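# Move 96-well plate from N1 and stack it onto N2's plate

## Task

Lift the 96-well plate out of nest N1 and seat it completely on top of the plate already sitting in nest N2. Its cut corner (well A1) must lie above the cut corner (A1) of the lower plate. The lower plate has to remain level in N2. Then open the gripper and withdraw the hand.

## Robot and tools

Setup. Two six-joint arms with parallel grippers, named left_arm and right_arm, face a table with two plate nests. Viewed from the robot's side, N1 (source) is the right-hand nest and N2 (target, already holding a plate) is the left-hand one. Each plate has one clipped corner, and that corner is well A1. A loose item can occasionally get a small shove from outside.

Frame. All printed hand positions share one world frame in metres. The origin is on the tabletop midway between the arms, +z is up, +x points away from the robot across the table, and left_arm sits toward +y. The arm names say nothing about image sides. Printed hand positions grow less accurate the farther the arm reaches. On a gripper, +z is the finger pointing direction and the fingers close along its y axis. The reported point lies between the pads, roughly 1 cm back from the tips.

execute_actions. Argument actions is a list holding zero items or one item. An empty list only reads the state. An item with rows is a motion. rows holds 1 to 15 rows, and steps is 1 to 15 (default 15). Each control step lasts 1/30 s and uses one row. If there are fewer rows than steps, the final row is reused. An item with only steps (up to 300) is a wait. It returns once that many steps have passed since the previous result, and your reply time counts toward that. Optional pictures (boolean) turns the camera images on or off. Images are included by default. A refused call does nothing to the robot.

Row layout. Each row has exactly 14 numbers in [-1, 1]. The first seven are left_arm: waist, shoulder, elbow, wrist pitch, wrist yaw, wrist roll, gripper opening. The last seven are right_arm in the same order. Both arms must always be filled in.

Joint entries are offsets, not targets. They count from the joint angles in the most recent result that reported them. Before any such result in the scene, and in later calls within the same reply, they count from the pose at the moment the action begins. They never count from the previous row. Scale: 1.0 equals 1.264 rad waist, 1.32 shoulder, 1.276 elbow, 1.83 wrist pitch, 1.686 wrist yaw, 2.022 wrist roll. Nominal ranges (rad): waist -2.880..2.880, shoulder 0.000..3.142, elbow 0.000..3.019, wrist pitch -1.693..1.571, wrist yaw -1.571..1.571, wrist roll -2.094..2.094. The true ends can differ by up to 0.019 rad. A request more than 0.019 rad beyond a stated end is refused. A request beyond the real end gets clipped there, and the result may say "joint sent to its limit", possibly about an earlier action. Seeing no such line does not prove there is room to spare.

An all-zero offset means go back to the reference angles. It is not a hold, and a loaded arm may slowly droop. To keep an arm in place, put the offsets to the desired angles in the first call of a reply and zeros in later calls. Increase the aim if a joint keeps falling short.

Gripper entry. This one is an absolute value: +1 fully open (0.094 m pad gap), -1 closed. Away from the extremes, the fingers move until grip_measured equals the number you sent. To hold the plate, command roughly 0.03 below the current grip_measured. A smaller margin gives a lighter grip. Readings may be biased by about 1 mm per gripper. The pads push with about 50-62 N each, less on thin parts, with a brief spike at contact.

Motion limits. On every step, each joint target stays within a fixed lead of the measured angle: waist 0.264, shoulder 0.32, elbow 0.276, wrist pitch 0.33, wrist yaw 0.186, wrist roll 0.522 rad. Targets that would move the hand more than 70 mm from where it is are scaled back. Large moves therefore take several actions. Moves of only a few mm may produce no motion. Between calls the arms keep heading to the last row sent. They stop once everything is nearly still or a step is HELD, and only a new action resumes them. Fingers still in motion keep moving.

Result lines. The state line is left_arm: … | right_arm: … and shows end_effector_position and end_effector_quat_wxyz. Joint positions and Joint velocities give, per arm, six joints (rad, rad/s) followed by the finger gap (m, m/s). grip_measured is the opening on the command scale. "joint command not followed" means a clearance check changed or blocked some joint targets, while the rest of the row still ran. HELD marks steps where your row was partly or fully not sent. MOTOR HOT appears at 85 °C. At 100 °C an OVER-TEMPERATURE FAULT follows: that arm's motors and gripper let go until they cool, and the arm collapses. Carrying the plate for long heats the motors, so keep grasps short.

zoom_image. Arguments are camera (cam_head_left, cam_head_right, cam_left_wrist, cam_right_wrist, each 672x504) and region [x0, y0, x1, y1] in pixels from the top-left corner, at most 504x504. It returns a magnified crop of that camera's latest image. Use it to check the clipped corners and that the plate is seated. Calibration (K, distortion, T_world_to_cam) is provided. Fixed cameras may be off by a couple of degrees and several mm, and wrist camera poses follow the joint readings.

finished_scene. Call it only once the plate is nested, aligned, released, and the hand has moved away. A reply without any tool call ends everything.

Avoid. Do not let the plate fall more than a few mm. Do not press hard on the plates or nests, tilt the N2 plate, or knock anything off the table. Do not let the arms collide or push against each other. Move smoothly and avoid wasteful motion.

Each tool is called after "Call:" as name(argument=value, ...) on one line, values as JSON.

## Session

Call:
execute_actions(actions=[])

Scene clock: 0.00 s of 13200.00 s.
left_arm: end_effector_position=(+0.0634, +0.8346, +0.2882) grip_measured=+1.000 end_effector_quat_wxyz=(-0.385, +0.696, -0.474, +0.376) | right_arm: end_effector_position=(+0.5300, -0.0419, +0.2552) grip_measured=+1.000 end_effector_quat_wxyz=(+0.613, -0.326, +0.569, -0.440)
Joint positions: left_arm=[ 1.637  1.735  1.581 -1.374  1.136 -0.224  0.094] | right_arm=[ 0.702  1.77   0.976  1.005  0.845 -1.302  0.094]
Joint velocities: left_arm=[ 0.005  0.005  0.002 -0.007  0.037  0.022  0.   ] | right_arm=[-0.005  0.005  0.012 -0.012  0.007  0.051  0.   ]
camera_calibration (this result's frames):
cam_left_wrist: T_world_to_cam=[[0.379106, 0.252605, 0.890208, -0.491155], [-0.302456, -0.875354, 0.377194, 0.645092], [0.874528, -0.412245, -0.25545, 0.485013], [0, 0, 0, 1]] pos_world=[-0.042846, 0.888696, 0.317802]
cam_right_wrist: T_world_to_cam=[[-0.160621, -0.388488, 0.907347, -0.159532], [-0.604562, -0.687932, -0.401565, 0.397236], [0.780196, -0.613047, -0.124369, -0.284919], [0, 0, 0, 1]] pos_world=[0.436822, 0.0366263, 0.268831]

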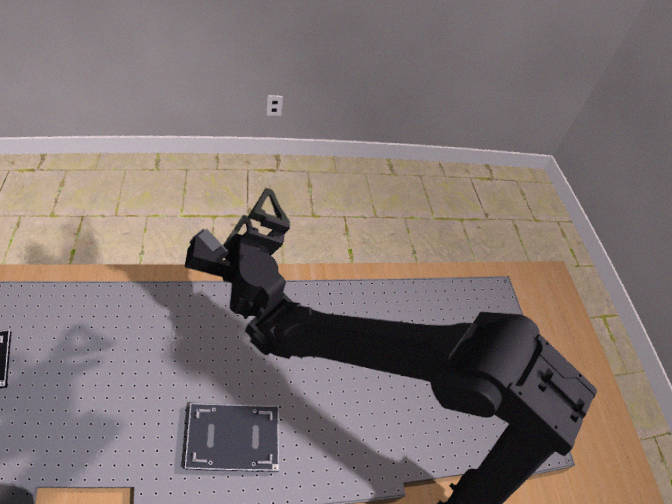

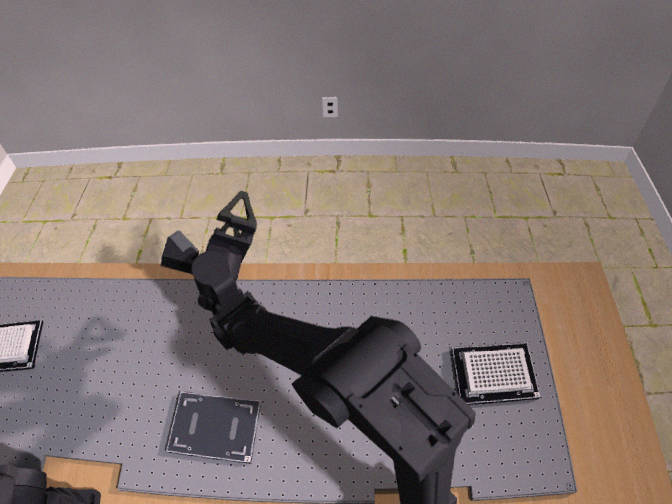

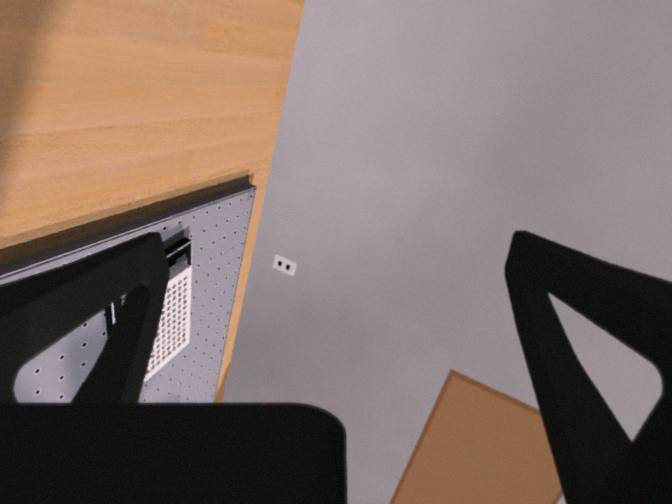

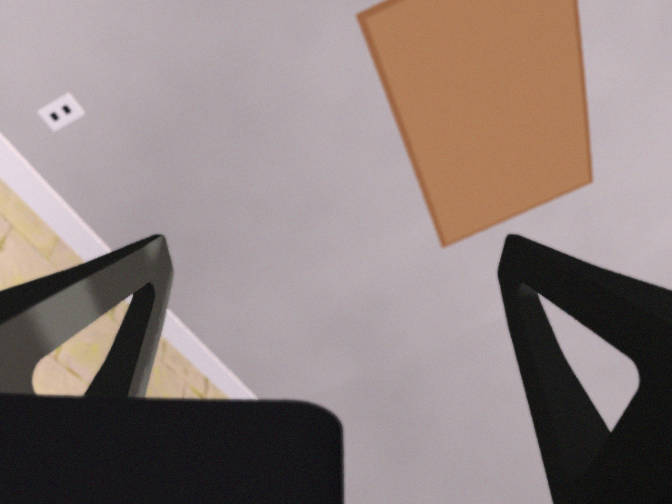

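Call:
execute_actions(actions=[{"rows":[[-0.859,-0.235,-0.38,0.083,-0.678,-0.345,1,-0.997,-0.36,0,-0.5,-0.505,1,1]],"steps":15}], pictures=false)

Call:
execute_actions(actions=[{"steps":75}], pictures=false)

Scene clock: 22.40 s of 13200.00 s.
left_arm: end_effector_position=(+0.2286, +0.6159, +0.1469) grip_measured=+1.000 end_effector_quat_wxyz=(-0.012, +0.797, -0.589, +0.131) | right_arm: end_effector_position=(+0.5765, -0.2303, +0.3747) grip_measured=+1.000 end_effector_quat_wxyz=(+0.669, -0.275, +0.661, -0.200)
Joint positions: left_arm=[ 0.982  1.454  1.113 -1.248  0.264 -0.773  0.094] | right_arm=[ 0.235  1.331  0.974  0.332  0.184 -0.68   0.094]
Joint velocities: left_arm=[-2.173  0.005 -0.164  0.12  -1.897 -0.637  0.   ] | right_arm=[-1.568 -0.767  0.007 -1.497 -1.311  1.56   0.   ]
Steps of this call (steps 1 to 90: nothing new was sent; then 18.90 s passed at rest; steps 91 to 105: all 15 steps of this action). Readings (joint positions):
91: left_arm=[1.631 1.724 1.565 -1.356 1.100 -0.256] | right_arm=[0.695 1.761 0.976 0.979 0.809 -1.272]
92: left_arm=[1.621 1.701 1.527 -1.333 1.056 -0.295] | right_arm=[0.685 1.747 0.974 0.935 0.771 -1.237]
94: left_arm=[1.577 1.642 1.437 -1.307 0.965 -0.377] | right_arm=[0.648 1.703 0.974 0.852 0.695 -1.167]
98: left_arm=[1.424 1.526 1.261 -1.276 0.768 -0.543] | right_arm=[0.536 1.574 0.974 0.691 0.544 -1.025]
105: the state above

Scene clock: 24.90 s of 13200.00 s.
left_arm: end_effector_position=(+0.3178, +0.5301, +0.1420) grip_measured=+1.000 end_effector_quat_wxyz=(+0.001, -0.709, +0.705, +0.003) | right_arm: end_effector_position=(+0.5033, -0.6503, +0.3493) grip_measured=+1.000 end_effector_quat_wxyz=(+0.629, +0.442, +0.637, +0.067)
Joint positions: left_arm=[ 0.559  1.44   1.101 -1.23  -0.006 -0.906  0.094] | right_arm=[-0.556  1.276  0.974  0.1   -0.004  0.712  0.094]
Joint velocities: left_arm=[-0.005 -0.005  0.007 -0.002 -0.051 -0.051  0.   ] | right_arm=[ 0.005 -0.015 -0.012  0.027  0.007  0.022  0.   ]
Steps of this call (steps 1 to 60: the robot went on to your last target; steps 61 to 75: nothing new was sent). Readings (joint positions):
1: left_arm=[0.906 1.454 1.108 -1.244 0.182 -0.793] | right_arm=[0.180 1.309 0.974 0.286 0.125 -0.623]
2: left_arm=[0.829 1.454 1.106 -1.240 0.100 -0.810] | right_arm=[0.125 1.293 0.974 0.250 0.084 -0.568]
4: left_arm=[0.680 1.454 1.106 -1.235 0.023 -0.838] | right_arm=[0.016 1.275 0.974 0.202 0.040 -0.461]
8: left_arm=[0.489 1.451 1.105 -1.230 0.005 -0.875] | right_arm=[-0.195 1.274 0.974 0.148 0.010 -0.251]
75: the state above
All arms were judged still, so your last target was given up. Only a new action makes them travel on or press farther. Fingers that are still opening or closing keep moving.

Call:
execute_actions(actions=[])

Scene clock: 43.23 s of 13200.00 s.
left_arm: end_effector_position=(+0.3178, +0.5301, +0.1420) grip_measured=+1.000 end_effector_quat_wxyz=(+0.001, -0.709, +0.705, +0.003) | right_arm: end_effector_position=(+0.5033, -0.6503, +0.3493) grip_measured=+1.000 end_effector_quat_wxyz=(+0.629, +0.442, +0.637, +0.067)
Joint positions: left_arm=[ 0.559  1.44   1.101 -1.23  -0.006 -0.906  0.094] | right_arm=[-0.556  1.276  0.974  0.1   -0.004  0.712  0.094]
Joint velocities: left_arm=[-0.015 -0.005  0.017 -0.002 -0.022  0.066  0.   ] | right_arm=[-0.005  0.005 -0.022 -0.032 -0.022  0.007  0.   ]
Steps of this call (steps 1 to 90: nothing new was sent; then 15.33 s passed at rest). Readings (joint positions):
1: left_arm=[0.559 1.440 1.101 -1.230 -0.006 -0.906] | right_arm=[-0.556 1.276 0.974 0.100 -0.004 0.712]
2: left_arm=[0.559 1.440 1.101 -1.230 -0.006 -0.906] | right_arm=[-0.556 1.276 0.974 0.100 -0.004 0.712]
4: left_arm=[0.559 1.440 1.101 -1.230 -0.006 -0.906] | right_arm=[-0.556 1.276 0.974 0.100 -0.004 0.712]
8: left_arm=[0.559 1.440 1.101 -1.230 -0.006 -0.906] | right_arm=[-0.556 1.276 0.974 0.100 -0.004 0.712]
90: the state above
camera_calibration (this result's frames):
cam_left_wrist: T_world_to_cam=[[0.999942, 0.00345752, -0.0101621, -0.317928], [0.00870777, -0.814859, 0.579594, 0.350927], [-0.00627669, -0.579649, -0.814842, 0.547735], [0, 0, 0, 1]] pos_world=[0.318292, 0.604549, 0.239692]
cam_right_wrist: T_world_to_cam=[[-0.474078, -0.612644, -0.63239, 0.0642626], [-0.361172, 0.790335, -0.4949, 0.871708], [0.802998, -0.00621958, -0.59595, -0.0774497], [0, 0, 0, 1]] pos_world=[0.407494, -0.650052, 0.425891]

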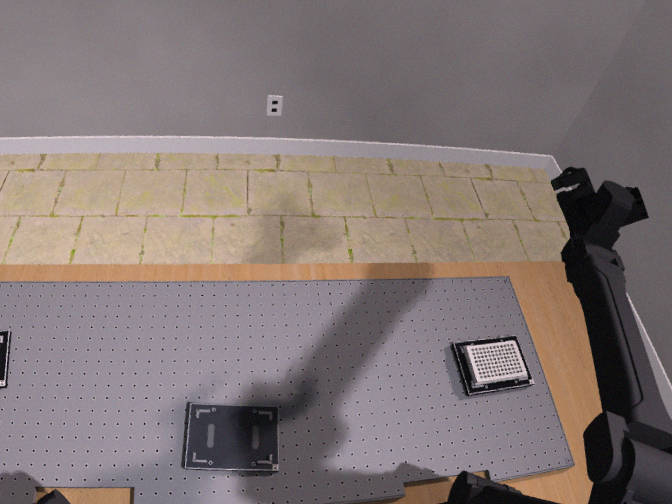

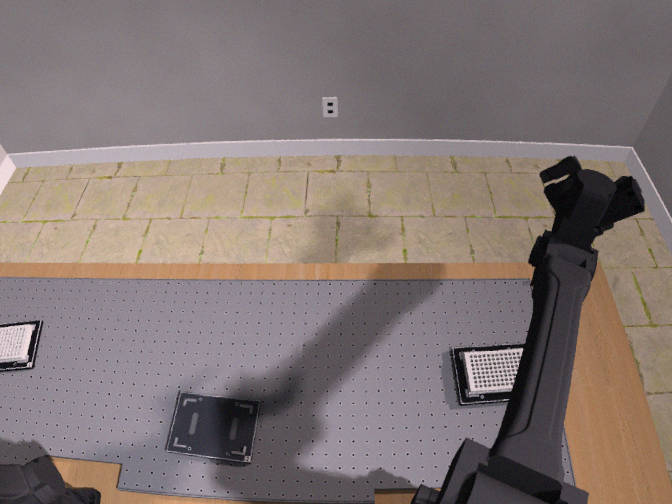

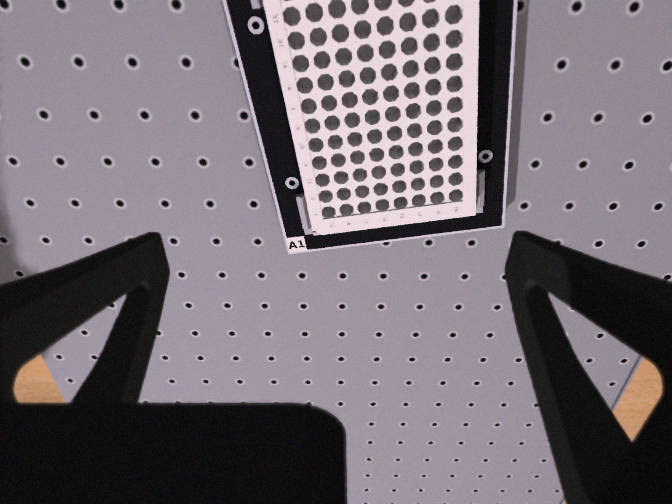

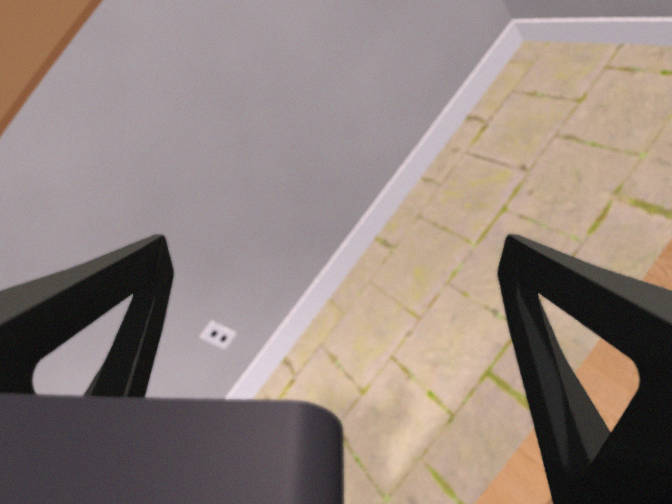

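Call:
execute_actions(actions=[{"rows":[[0,0,0.01,0,0,0,1,0,0.045,-0.077,-0.665,0,0.174,1]]}], pictures=false)

Call:
zoom_image(camera="cam_left_wrist", region=[220,0,540,260])

Call:
execute_actions(actions=[{"steps":45}])

Scene clock: 51.23 s of 13200.00 s.
left_arm: end_effector_position=(+0.3178, +0.5301, +0.1420) grip_measured=+1.000 end_effector_quat_wxyz=(+0.001, -0.709, +0.705, +0.003) | right_arm: end_effector_position=(+0.3072, -0.5421, +0.1005) grip_measured=+1.000 end_effector_quat_wxyz=(+0.035, +0.692, +0.721, +0.011)
Joint positions: left_arm=[ 0.559  1.44   1.101 -1.23  -0.006 -0.906  0.094] | right_arm=[-0.556  1.331  0.873 -1.039 -0.004  1.026  0.094]
Joint velocities: left_arm=[-0.005 -0.005  0.012 -0.002 -0.066  0.007  0.   ] | right_arm=[-0.005  0.024 -0.247 -1.399 -0.081  0.198  0.   ]
Steps of this call (steps 1 to 90: nothing new was sent; then 4.50 s passed at rest; steps 91 to 105: all 15 steps of this action). Readings (joint positions):
91: left_arm=[0.559 1.440 1.101 -1.230 -0.006 -0.906] | right_arm=[-0.556 1.276 0.972 0.067 -0.004 0.741]
92: left_arm=[0.559 1.440 1.101 -1.230 -0.006 -0.906] | right_arm=[-0.556 1.273 0.969 0.015 -0.004 0.774]
94: left_arm=[0.559 1.440 1.101 -1.230 -0.006 -0.906] | right_arm=[-0.556 1.274 0.953 -0.098 -0.004 0.830]
98: left_arm=[0.559 1.440 1.101 -1.230 -0.006 -0.906] | right_arm=[-0.556 1.289 0.916 -0.379 -0.004 0.925]
105: the state above

Region (220, 0, 540, 260) of cam_left_wrist's 672x504 image, scaled by 1.575, with more detail than that image has; it fills the top 410 rows of this view, and the rest is white.

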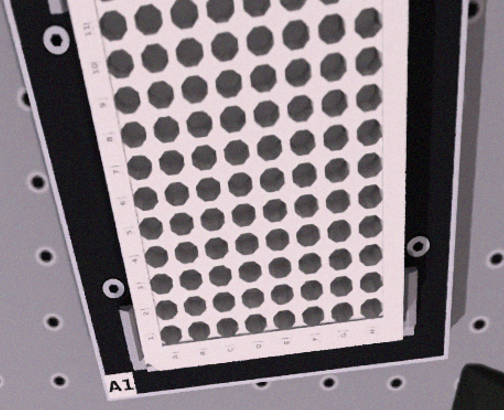

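Scene clock: 52.73 s of 13200.00 s.
left_arm: end_effector_position=(+0.3178, +0.5301, +0.1420) grip_measured=+1.000 end_effector_quat_wxyz=(+0.001, -0.709, +0.705, +0.003) | right_arm: end_effector_position=(+0.2891, -0.5321, +0.0968) grip_measured=+1.000 end_effector_quat_wxyz=(-0.003, +0.703, +0.711, +0.001)
Joint positions: left_arm=[ 0.559  1.44   1.101 -1.23  -0.006 -0.906  0.094] | right_arm=[-0.556  1.331  0.865 -1.109 -0.004  1.056  0.094]
Joint velocities: left_arm=[-0.005 -0.005 -0.002  0.007  0.022 -0.066  0.   ] | right_arm=[ 0.005 -0.005  0.007 -0.012 -0.037  0.007  0.   ]
Steps of this call (steps 1 to 30: the robot went on to your last target; steps 31 to 45: nothing new was sent). Readings (joint positions):
1: left_arm=[0.559 1.440 1.101 -1.230 -0.006 -0.906] | right_arm=[-0.556 1.331 0.867 -1.075 -0.004 1.033]
2: left_arm=[0.559 1.440 1.101 -1.230 -0.006 -0.906] | right_arm=[-0.556 1.331 0.865 -1.094 -0.004 1.038]
4: left_arm=[0.559 1.440 1.101 -1.230 -0.006 -0.906] | right_arm=[-0.556 1.331 0.865 -1.106 -0.004 1.044]
8: left_arm=[0.559 1.440 1.101 -1.230 -0.006 -0.906] | right_arm=[-0.556 1.331 0.865 -1.108 -0.004 1.051]
45: the state above
All arms were judged still, so your last target was given up. Only a new action makes them travel on or press farther. Fingers that are still opening or closing keep moving.
camera_calibration (this result's frames):
cam_left_wrist: T_world_to_cam=[[0.999942, 0.00345752, -0.0101621, -0.317928], [0.00870777, -0.814859, 0.579594, 0.350927], [-0.00627669, -0.579649, -0.814842, 0.547735], [0, 0, 0, 1]] pos_world=[0.318292, 0.604549, 0.239692]
cam_right_wrist: T_world_to_cam=[[-0.99971, -0.0235318, -0.00508816, 0.280179], [-0.0220365, 0.809248, 0.587053, 0.383331], [-0.00969685, 0.586995, -0.809532, 0.516057], [0, 0, 0, 1]] pos_world=[0.293549, -0.606539, 0.194155]

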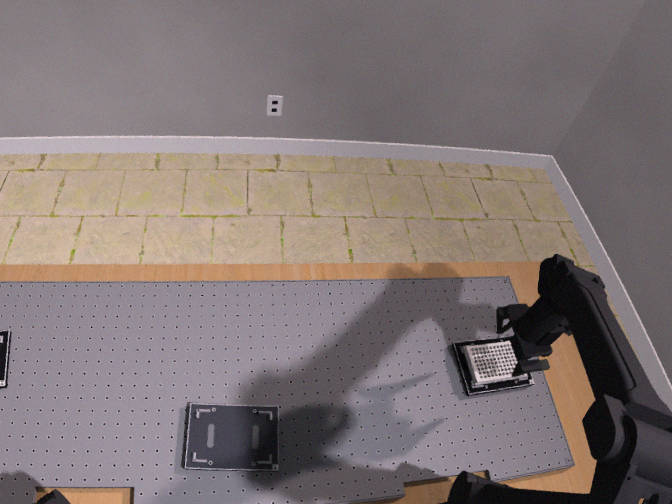

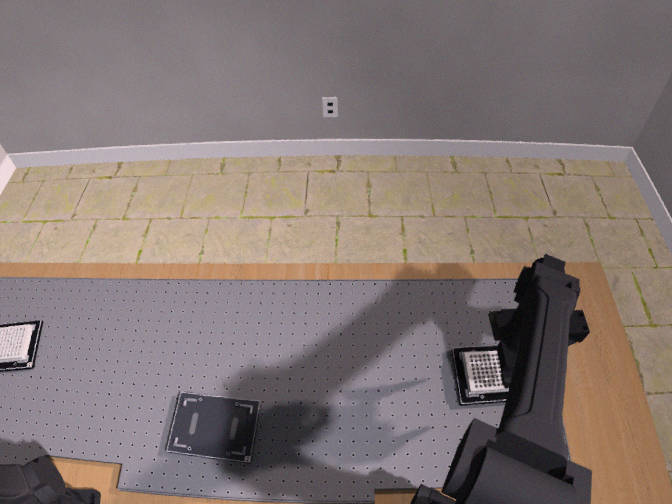

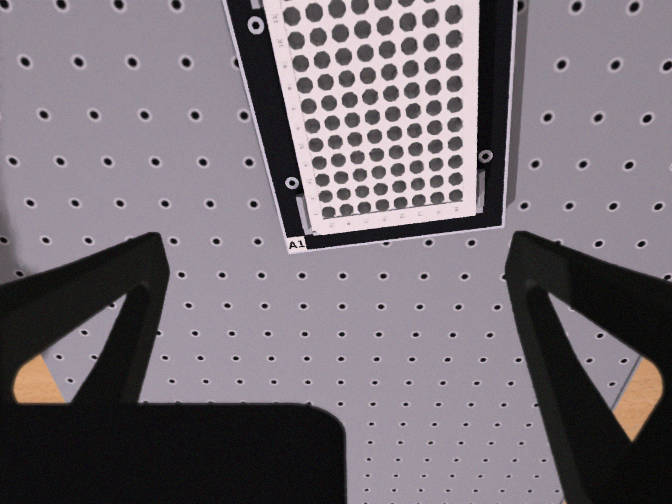

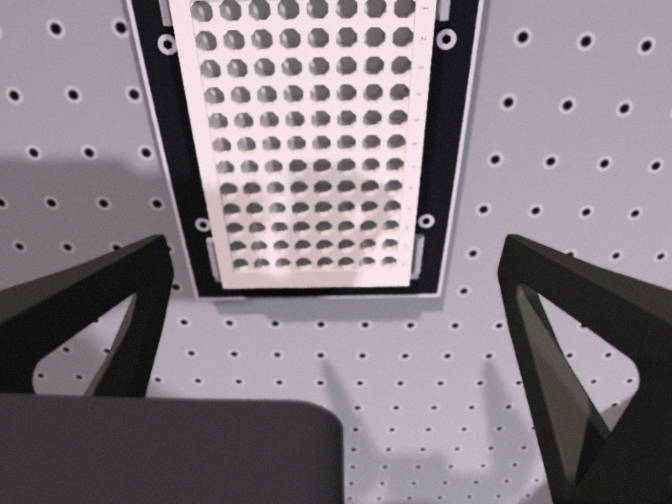

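Call:
execute_actions(actions=[{"rows":[[-0.1,0,0.015,0,0,0.1,1,0.005,0.01,-0.004,0.01,0,0,1],[-0.2,0,0.015,0,0,0.2,1,0.01,0.02,-0.008,0.02,0,0,1],[-0.3,0,0.015,0,0,0.3,1,0.017,0.03,-0.012,0.03,0,0,1],[-0.4,0,0.015,0,0,0.4,1,0.017,0.04,-0.016,0.04,0,0,1],[-0.5,0,0.015,0,0,0.5,1,0.017,0.05,-0.02,0.05,0,0,1],[-0.6,0,0.015,0,0,0.6,1,0.017,0.06,-0.023,0.06,0,0,1],[-0.6,0,0.015,0,0,0.73,1,0.017,0.069,-0.025,0.067,0,0,1]]}], pictures=false)

Call:
execute_actions(actions=[{"steps":25}])

Scene clock: 75.80 s of 13200.00 s.
left_arm: end_effector_position=(+0.4030, +0.2418, +0.1420) grip_measured=+1.000 end_effector_quat_wxyz=(+0.001, +0.103, +0.995, +0.002) | right_arm: end_effector_position=(+0.3020, -0.5334, +0.0604) grip_measured=+1.000 end_effector_quat_wxyz=(-0.003, +0.698, +0.716, +0.001)
Joint positions: left_arm=[-0.209  1.44   1.101 -1.23  -0.003  0.109  0.094] | right_arm=[-0.542  1.418  0.839 -0.997 -0.004  1.056  0.094]
Joint velocities: left_arm=[-1.197 -0.005  0.012 -0.002  0.066  2.806  0.   ] | right_arm=[-0.015  0.005 -0.007 -0.012  0.051  0.051  0.   ]
Steps of this call (steps 1 to 90: nothing new was sent; then 19.57 s passed at rest; steps 91 to 105: all 15 steps of this action). Readings (joint positions):
91: left_arm=[0.551 1.440 1.101 -1.230 -0.009 -0.875] | right_arm=[-0.556 1.331 0.865 -1.107 -0.004 1.056]
92: left_arm=[0.529 1.440 1.101 -1.230 -0.011 -0.829] | right_arm=[-0.556 1.332 0.865 -1.101 -0.004 1.056]
94: left_arm=[0.448 1.440 1.101 -1.230 -0.011 -0.705] | right_arm=[-0.553 1.337 0.864 -1.076 -0.004 1.056]
98: left_arm=[0.216 1.440 1.101 -1.230 -0.011 -0.451] | right_arm=[-0.543 1.377 0.855 -1.011 -0.004 1.056]
105: the state above

Scene clock: 76.63 s of 13200.00 s.
left_arm: end_effector_position=(+0.4036, +0.2484, +0.1420) grip_measured=+1.000 end_effector_quat_wxyz=(+0.000, +0.312, +0.950, +0.002) | right_arm: end_effector_position=(+0.3024, -0.5336, +0.0604) grip_measured=+1.000 end_effector_quat_wxyz=(-0.002, +0.698, +0.716, +0.002)
Joint positions: left_arm=[-0.193  1.44   1.101 -1.23  -0.004  0.553  0.094] | right_arm=[-0.542  1.418  0.839 -0.995 -0.004  1.056  0.094]
Joint velocities: left_arm=[ 0.005 -0.015  0.002 -0.027 -0.066 -0.066  0.   ] | right_arm=[-0.015 -0.005 -0.002 -0.007  0.022  0.022  0.   ]
Steps of this call (steps 1 to 25: the robot went on to your last target). Readings (joint positions):
1: left_arm=[-0.242 1.440 1.101 -1.230 -0.001 0.199] | right_arm=[-0.542 1.418 0.839 -0.995 -0.004 1.056]
2: left_arm=[-0.259 1.440 1.101 -1.230 -0.000 0.272] | right_arm=[-0.542 1.418 0.839 -0.995 -0.004 1.056]
4: left_arm=[-0.257 1.440 1.101 -1.230 -0.000 0.376] | right_arm=[-0.542 1.418 0.839 -0.995 -0.004 1.056]
8: left_arm=[-0.209 1.440 1.101 -1.230 -0.003 0.482] | right_arm=[-0.542 1.418 0.839 -0.995 -0.004 1.056]
25: the state above
camera_calibration (this result's frames):
cam_left_wrist: T_world_to_cam=[[-0.594914, -0.803689, -0.012687, 0.441833], [-0.656484, 0.47672, 0.584608, 0.0675615], [-0.463795, 0.35612, -0.811217, 0.336676], [0, 0, 0, 1]] pos_world=[0.463354, 0.202991, 0.239226]
cam_right_wrist: T_world_to_cam=[[-0.999254, -0.038026, -0.00673608, 0.285386], [-0.0347522, 0.80937, 0.58627, 0.410126], [-0.0168415, 0.586067, -0.810088, 0.489321], [0, 0, 0, 1]] pos_world=[0.307667, -0.607866, 0.157871]

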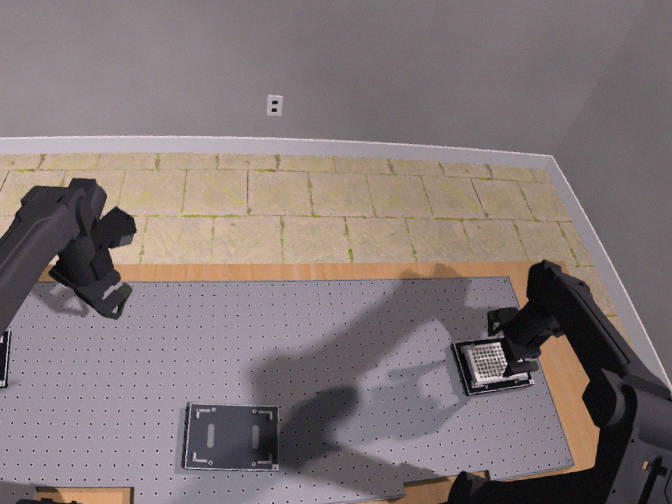

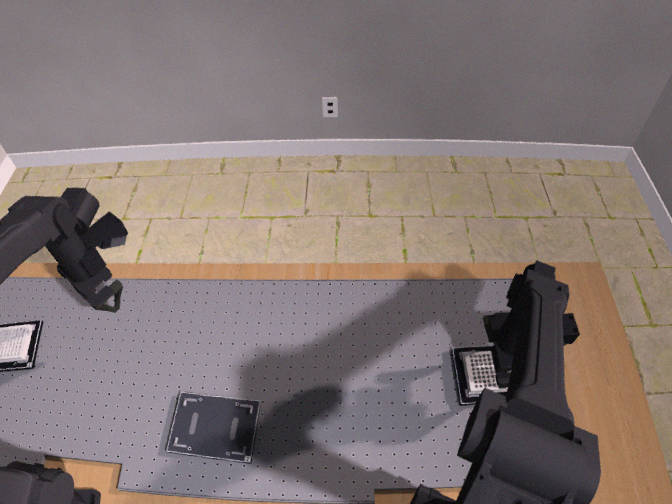

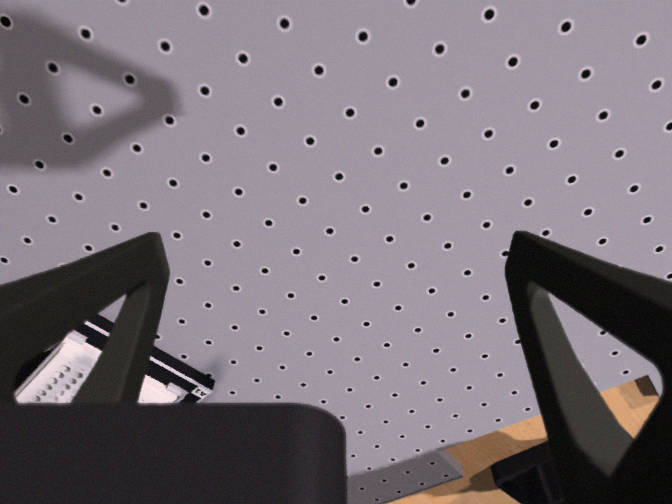

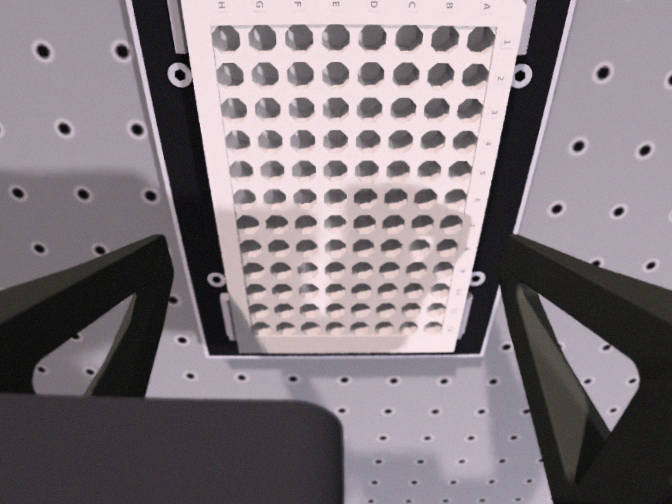

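Call:
execute_actions(actions=[{"rows":[[0,0,0.01,0,0,0,1,-0.009,0,-0.006,0.005,0,0,1],[0,0,0.01,0,0,0,1,-0.009,0.003,-0.011,0.01,0,0,1],[0,0,0.01,0,0,0,1,-0.009,0.007,-0.015,0.015,0,0,1],[0,0,0.01,0,0,0,1,-0.009,0.011,-0.019,0.02,0,0,1],[0,0,0.01,0,0,0,1,-0.009,0.015,-0.023,0.025,0,0,1],[0,0,0.01,0,0,0,1,-0.009,0.019,-0.026,0.03,0,0,1],[0,0,0.01,0,0,0,1,-0.009,0.023,-0.029,0.035,0,0,1],[0,0,0.01,0,0,0,1,-0.009,0.027,-0.032,0.04,0,0,1],[0,0,0.01,0,0,0,1,-0.009,0.031,-0.035,0.045,0,0,1],[0,0,0.01,0,0,0,1,-0.009,0.034,-0.037,0.05,0,0,1],[0,0,0.01,0,0,0,1,-0.009,0.037,-0.039,0.053,0,0,1]]}], pictures=false)

Call:
execute_actions(actions=[{"steps":15}])

Scene clock: 86.67 s of 13200.00 s.
left_arm: end_effector_position=(+0.4036, +0.2484, +0.1420) grip_measured=+1.000 end_effector_quat_wxyz=(+0.000, +0.313, +0.950, +0.002) | right_arm: end_effector_position=(+0.3021, -0.5342, +0.0378) grip_measured=+1.000 end_effector_quat_wxyz=(+0.005, +0.699, +0.715, +0.004)
Joint positions: left_arm=[-0.193  1.44   1.101 -1.23  -0.004  0.555  0.094] | right_arm=[-0.543  1.449  0.8   -0.91  -0.004  1.056  0.094]
Joint velocities: left_arm=[-0.015 -0.015 -0.027 -0.007 -0.007 -0.051  0.   ] | right_arm=[-0.005  0.073 -0.017  0.042  0.022 -0.037  0.   ]
Steps of this call (steps 1 to 30: the robot went on to your last target; steps 31 to 90: nothing new was sent; then 6.53 s passed at rest; steps 91 to 105: all 15 steps of this action). Readings (joint positions):
91: left_arm=[-0.193 1.440 1.101 -1.230 -0.004 0.555] | right_arm=[-0.542 1.418 0.839 -0.995 -0.004 1.056]
92: left_arm=[-0.193 1.440 1.101 -1.230 -0.004 0.555] | right_arm=[-0.542 1.418 0.839 -0.994 -0.004 1.056]
94: left_arm=[-0.193 1.440 1.101 -1.230 -0.004 0.555] | right_arm=[-0.543 1.418 0.836 -0.982 -0.004 1.056]
98: left_arm=[-0.193 1.440 1.101 -1.230 -0.004 0.555] | right_arm=[-0.543 1.420 0.819 -0.948 -0.004 1.056]
105: the state above

Scene clock: 87.17 s of 13200.00 s.
left_arm: end_effector_position=(+0.4036, +0.2484, +0.1420) grip_measured=+1.000 end_effector_quat_wxyz=(+0.000, +0.313, +0.950, +0.002) | right_arm: end_effector_position=(+0.3021, -0.5342, +0.0369) grip_measured=+1.000 end_effector_quat_wxyz=(+0.005, +0.699, +0.715, +0.003)
Joint positions: left_arm=[-0.193  1.44   1.101 -1.23  -0.004  0.555  0.094] | right_arm=[-0.543  1.451  0.799 -0.908 -0.004  1.056  0.094]
Joint velocities: left_arm=[ 0.005  0.015 -0.002 -0.022  0.007  0.037  0.   ] | right_arm=[-0.005 -0.005 -0.017  0.017 -0.022  0.037  0.   ]
Steps of this call (steps 1 to 15: the robot went on to your last target). Readings (joint positions):
1: left_arm=[-0.193 1.440 1.101 -1.230 -0.004 0.555] | right_arm=[-0.543 1.451 0.799 -0.909 -0.004 1.056]
2: left_arm=[-0.193 1.440 1.101 -1.230 -0.004 0.555] | right_arm=[-0.543 1.451 0.799 -0.909 -0.004 1.056]
4: left_arm=[-0.193 1.440 1.101 -1.230 -0.004 0.555] | right_arm=[-0.543 1.451 0.799 -0.908 -0.004 1.056]
8: left_arm=[-0.193 1.440 1.101 -1.230 -0.004 0.555] | right_arm=[-0.543 1.451 0.799 -0.908 -0.004 1.056]
15: the state above
All arms were judged still, so your last target was given up. Only a new action makes them travel on or press farther. Fingers that are still opening or closing keep moving.
camera_calibration (this result's frames):
cam_left_wrist: T_world_to_cam=[[-0.59614, -0.80278, -0.0126861, 0.442102], [-0.655753, 0.47772, 0.584613, 0.0670172], [-0.463256, 0.35683, -0.811213, 0.336282], [0, 0, 0, 1]] pos_world=[0.463285, 0.2029, 0.239225]
cam_right_wrist: T_world_to_cam=[[-0.999171, -0.0362021, -0.0186, 0.286321], [-0.0402721, 0.813216, 0.580566, 0.428311], [-0.00589185, 0.580834, -0.814001, 0.464696], [0, 0, 0, 1]] pos_world=[0.306071, -0.607855, 0.134925]

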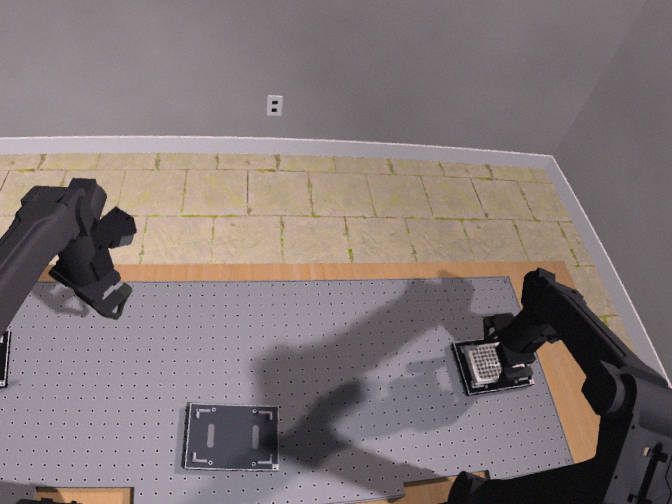

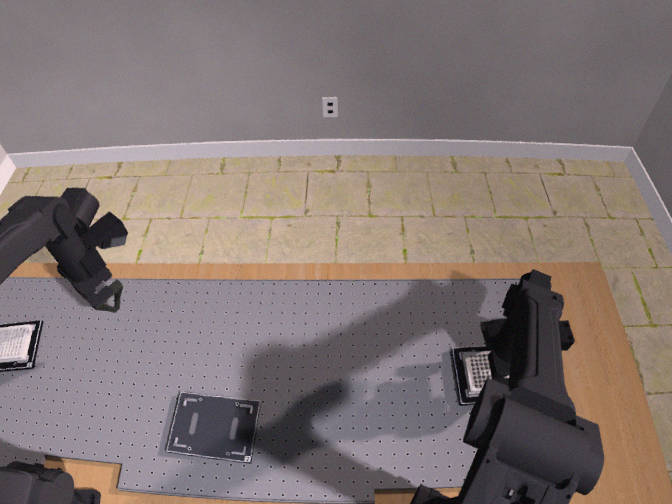

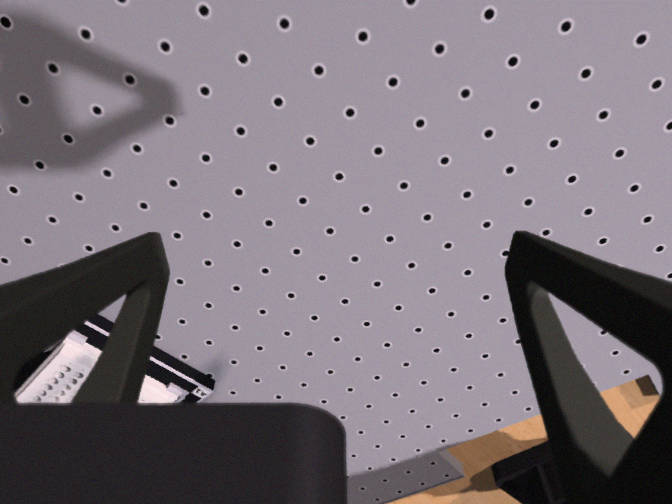

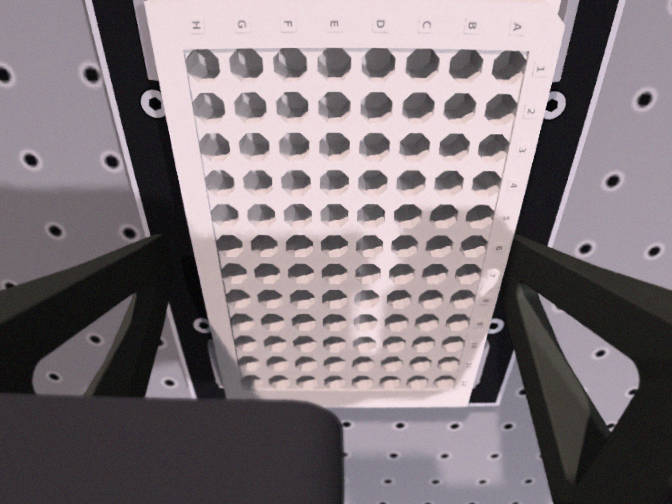

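Call:
execute_actions(actions=[{"rows":[[0,0,0.01,0,0,0,1,0,0.005,-0.004,-0.01,0,0,1],[0,0,0.01,0,0,0,1,0,0.005,-0.008,-0.01,0,0,1],[0,0,0.01,0,0,0,1,0,0.005,-0.012,-0.01,0,0,1],[0,0,0.01,0,0,0,1,0,0.005,-0.016,-0.01,0,0,1]]}])

Scene clock: 91.77 s of 13200.00 s.
left_arm: end_effector_position=(+0.4036, +0.2484, +0.1420) grip_measured=+1.000 end_effector_quat_wxyz=(+0.000, +0.313, +0.950, +0.002) | right_arm: end_effector_position=(+0.2957, -0.5308, +0.0339) grip_measured=+1.000 end_effector_quat_wxyz=(-0.005, +0.699, +0.715, +0.001)
Joint positions: left_arm=[-0.193  1.44   1.101 -1.23  -0.004  0.555  0.094] | right_arm=[-0.543  1.451  0.789 -0.918 -0.004  1.056  0.094]
Joint velocities: left_arm=[ 0.005 -0.015 -0.007 -0.002  0.037 -0.037  0.   ] | right_arm=[-0.005  0.005 -0.007 -0.007 -0.007 -0.037  0.   ]
Steps of this call (steps 1 to 90: nothing new was sent; then 1.10 s passed at rest; steps 91 to 105: all 15 steps of this action). Readings (joint positions):
91: left_arm=[-0.193 1.440 1.101 -1.230 -0.004 0.555] | right_arm=[-0.543 1.451 0.799 -0.910 -0.004 1.056]
92: left_arm=[-0.193 1.440 1.101 -1.230 -0.004 0.555] | right_arm=[-0.543 1.451 0.799 -0.912 -0.004 1.056]
94: left_arm=[-0.193 1.440 1.101 -1.230 -0.004 0.555] | right_arm=[-0.543 1.451 0.797 -0.915 -0.004 1.056]
98: left_arm=[-0.193 1.440 1.101 -1.230 -0.004 0.555] | right_arm=[-0.543 1.451 0.790 -0.918 -0.004 1.056]
105: the state above
camera_calibration (this result's frames):
cam_left_wrist: T_world_to_cam=[[-0.59614, -0.80278, -0.0126861, 0.442102], [-0.655753, 0.47772, 0.584613, 0.0670172], [-0.463256, 0.35683, -0.811213, 0.336282], [0, 0, 0, 1]] pos_world=[0.463285, 0.2029, 0.239225]
cam_right_wrist: T_world_to_cam=[[-0.999347, -0.0361079, -0.00113308, 0.279481], [-0.0298489, 0.807636, 0.588925, 0.42067], [-0.0203498, 0.588574, -0.808187, 0.468405], [0, 0, 0, 1]] pos_world=[0.301387, -0.605348, 0.131133]

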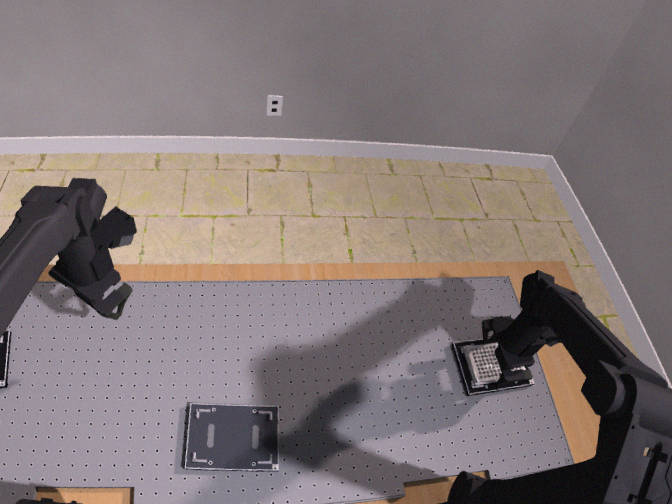

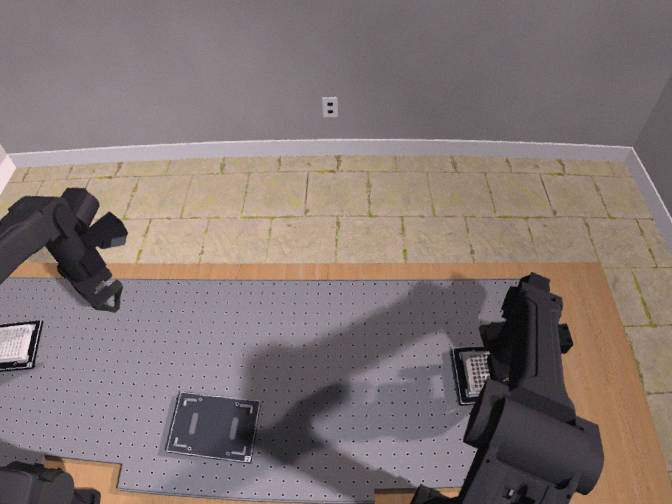

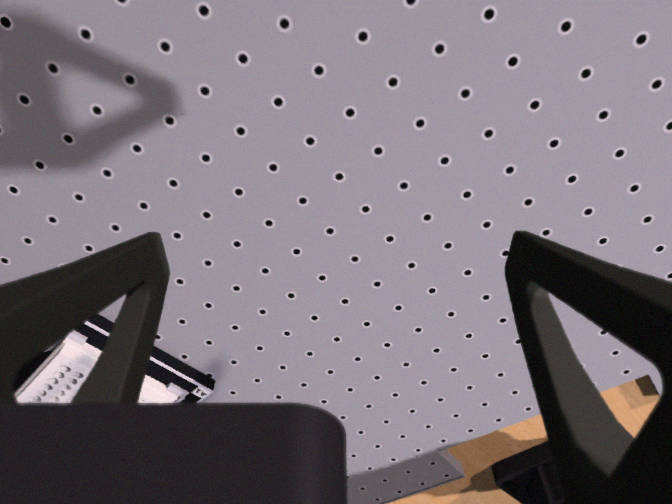

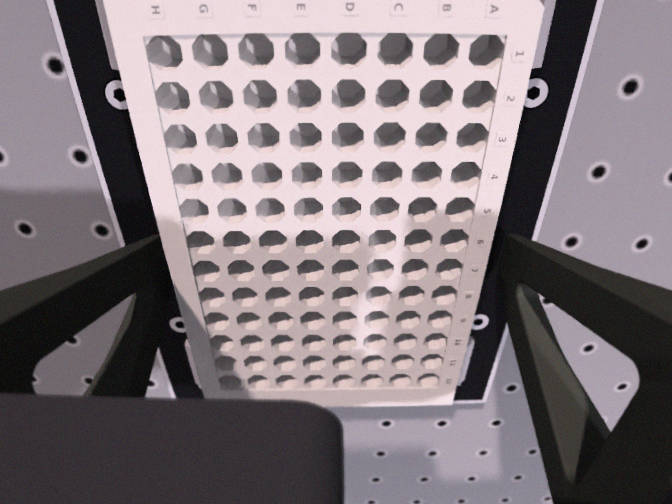

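Call:
execute_actions(actions=[{"rows":[[0,0,0.01,0,0,0,1,0,0.004,0,0.006,0,0,1],[0,0,0.01,0,0,0,1,0,0.008,0,0.012,0,0,1],[0,0,0.01,0,0,0,1,0,0.012,0,0.012,0,0,1]]}], pictures=false)

Call:
execute_actions(actions=[{"rows":[[0,0,0,0,0,0,1,0,0,0,0,0,0,0.9],[0,0,0,0,0,0,1,0,0,0,0,0,0,0.85],[0,0,0,0,0,0,1,0,0,0,0,0,0,0.8],[0,0,0,0,0,0,1,0,0,0,0,0,0,0.77],[0,0,0,0,0,0,1,0,0,0,0,0,0,0.745]]}])

Scene clock: 97.83 s of 13200.00 s.
left_arm: end_effector_position=(+0.4036, +0.2484, +0.1420) grip_measured=+1.000 end_effector_quat_wxyz=(+0.000, +0.313, +0.950, +0.002) | right_arm: end_effector_position=(+0.2983, -0.5322, +0.0339) grip_measured=+1.000 end_effector_quat_wxyz=(+0.001, +0.699, +0.715, +0.002)
Joint positions: left_arm=[-0.193  1.44   1.101 -1.23  -0.004  0.555  0.094] | right_arm=[-0.543  1.451  0.789 -0.906 -0.004  1.056  0.094]
Joint velocities: left_arm=[-0.005 -0.005 -0.007 -0.027  0.022 -0.051  0.   ] | right_arm=[ 0.005 -0.005 -0.002 -0.012  0.037  0.037  0.   ]
Steps of this call (steps 1 to 15: the robot went on to your last target; steps 16 to 90: nothing new was sent; then 2.57 s passed at rest; steps 91 to 105: all 15 steps of this action). Readings (joint positions):
91: left_arm=[-0.193 1.440 1.101 -1.230 -0.004 0.555] | right_arm=[-0.543 1.451 0.789 -0.918 -0.004 1.056]
92: left_arm=[-0.193 1.440 1.101 -1.230 -0.004 0.555] | right_arm=[-0.543 1.451 0.789 -0.915 -0.004 1.056]
94: left_arm=[-0.193 1.440 1.101 -1.230 -0.004 0.555] | right_arm=[-0.543 1.451 0.789 -0.909 -0.004 1.056]
98: left_arm=[-0.193 1.440 1.101 -1.230 -0.004 0.555] | right_arm=[-0.543 1.451 0.789 -0.906 -0.004 1.056]
105: the state above

Scene clock: 98.33 s of 13200.00 s.
left_arm: end_effector_position=(+0.4036, +0.2484, +0.1420) grip_measured=+1.000 end_effector_quat_wxyz=(+0.000, +0.313, +0.950, +0.002) | right_arm: end_effector_position=(+0.2980, -0.5323, +0.0339) grip_measured=+0.764 end_effector_quat_wxyz=(+0.001, +0.699, +0.715, +0.002)
Joint positions: left_arm=[-0.193  1.44   1.101 -1.23  -0.004  0.555  0.094] | right_arm=[-0.543  1.451  0.789 -0.907 -0.003  1.056  0.083]
Joint velocities: left_arm=[ 0.005 -0.015 -0.007 -0.002 -0.051 -0.066  0.   ] | right_arm=[-0.005 -0.005  0.012  0.007 -0.022 -0.007  0.   ]
Steps of this call (steps 1 to 15: all 15 steps of this action). Readings (joint positions):
1: left_arm=[-0.193 1.440 1.101 -1.230 -0.004 0.555] | right_arm=[-0.543 1.451 0.789 -0.906 -0.004 1.056]
2: left_arm=[-0.193 1.440 1.101 -1.230 -0.004 0.555] | right_arm=[-0.543 1.451 0.789 -0.906 -0.004 1.056]
4: left_arm=[-0.193 1.440 1.101 -1.230 -0.004 0.555] | right_arm=[-0.543 1.451 0.789 -0.907 -0.003 1.056]
8: left_arm=[-0.193 1.440 1.101 -1.230 -0.004 0.555] | right_arm=[-0.543 1.451 0.789 -0.907 -0.003 1.056]
15: the state above
camera_calibration (this result's frames):
cam_left_wrist: T_world_to_cam=[[-0.59614, -0.80278, -0.0126861, 0.442102], [-0.655753, 0.47772, 0.584613, 0.0670172], [-0.463256, 0.35683, -0.811213, 0.336282], [0, 0, 0, 1]] pos_world=[0.463285, 0.2029, 0.239225]
cam_right_wrist: T_world_to_cam=[[-0.999292, -0.0361492, -0.0104443, 0.282091], [-0.0354498, 0.811394, 0.583424, 0.425818], [-0.0126159, 0.583381, -0.812101, 0.46439], [0, 0, 0, 1]] pos_world=[0.302845, -0.606225, 0.131646]

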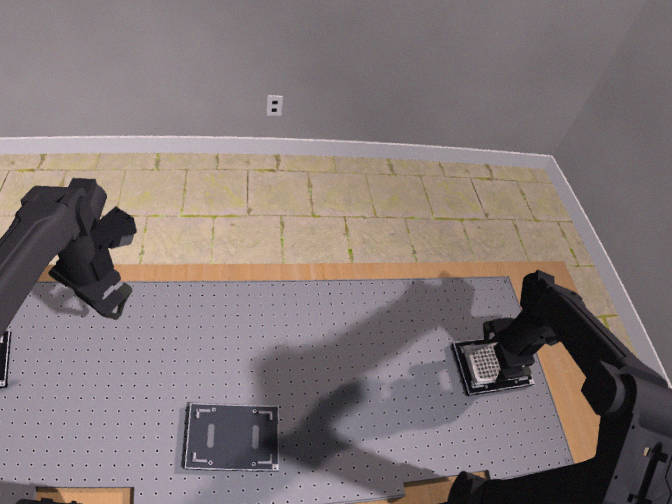

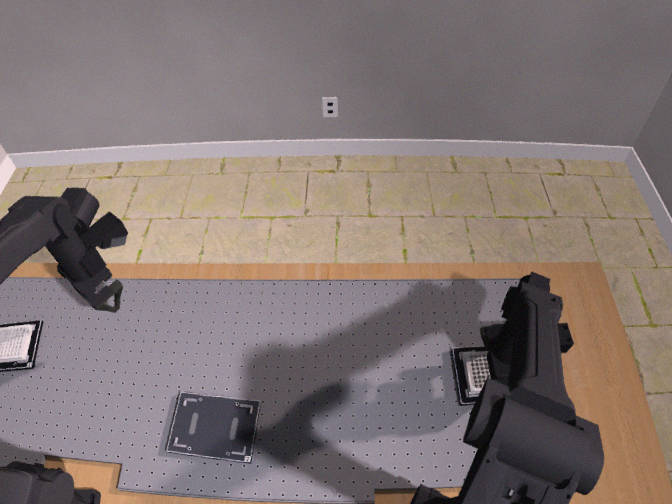

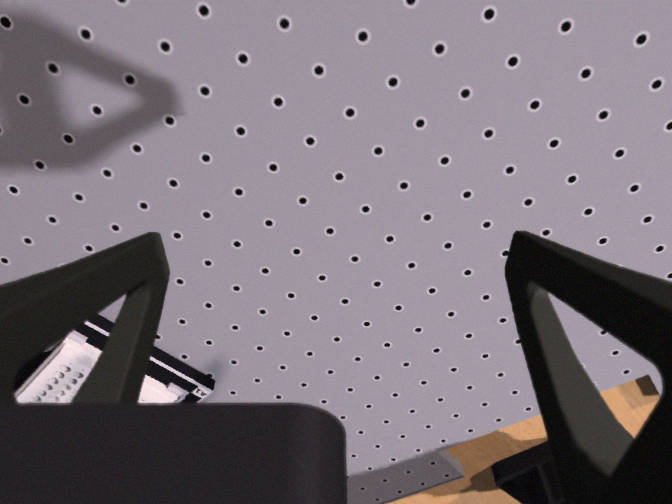

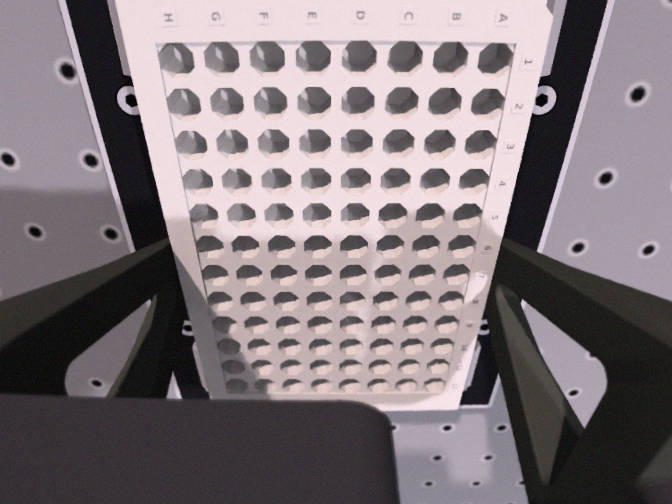

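Call:
execute_actions(actions=[{"rows":[[0,0,0.01,0,0,0,1,0,0,0,0,0,0,0.72]],"steps":10}], pictures=false)

Scene clock: 101.40 s of 13200.00 s.
left_arm: end_effector_position=(+0.4036, +0.2484, +0.1420) grip_measured=+1.000 end_effector_quat_wxyz=(+0.000, +0.313, +0.950, +0.002) | right_arm: end_effector_position=(+0.2980, -0.5323, +0.0339) grip_measured=+0.764 end_effector_quat_wxyz=(+0.001, +0.699, +0.715, +0.002)
Joint positions: left_arm=[-0.193  1.44   1.101 -1.23  -0.004  0.555  0.094] | right_arm=[-0.543  1.451  0.789 -0.907 -0.003  1.056  0.083]
Joint velocities: left_arm=[-0.015 -0.005 -0.017  0.012  0.007  0.095  0.   ] | right_arm=[-0.005  0.015 -0.012 -0.012 -0.007 -0.051  0.   ]
Steps of this call (steps 1 to 15: the robot went on to your last target; steps 16 to 82: nothing new was sent; steps 83 to 92: all 10 steps of this action). Readings (joint positions):
83: left_arm=[-0.193 1.440 1.101 -1.230 -0.004 0.555] | right_arm=[-0.543 1.451 0.789 -0.907 -0.003 1.056]
84: left_arm=[-0.193 1.440 1.101 -1.230 -0.004 0.555] | right_arm=[-0.543 1.451 0.789 -0.907 -0.003 1.056]
86: left_arm=[-0.193 1.440 1.101 -1.230 -0.004 0.555] | right_arm=[-0.543 1.451 0.789 -0.907 -0.003 1.056]
90: left_arm=[-0.193 1.440 1.101 -1.230 -0.004 0.555] | right_arm=[-0.543 1.451 0.789 -0.907 -0.003 1.056]
92: the state above


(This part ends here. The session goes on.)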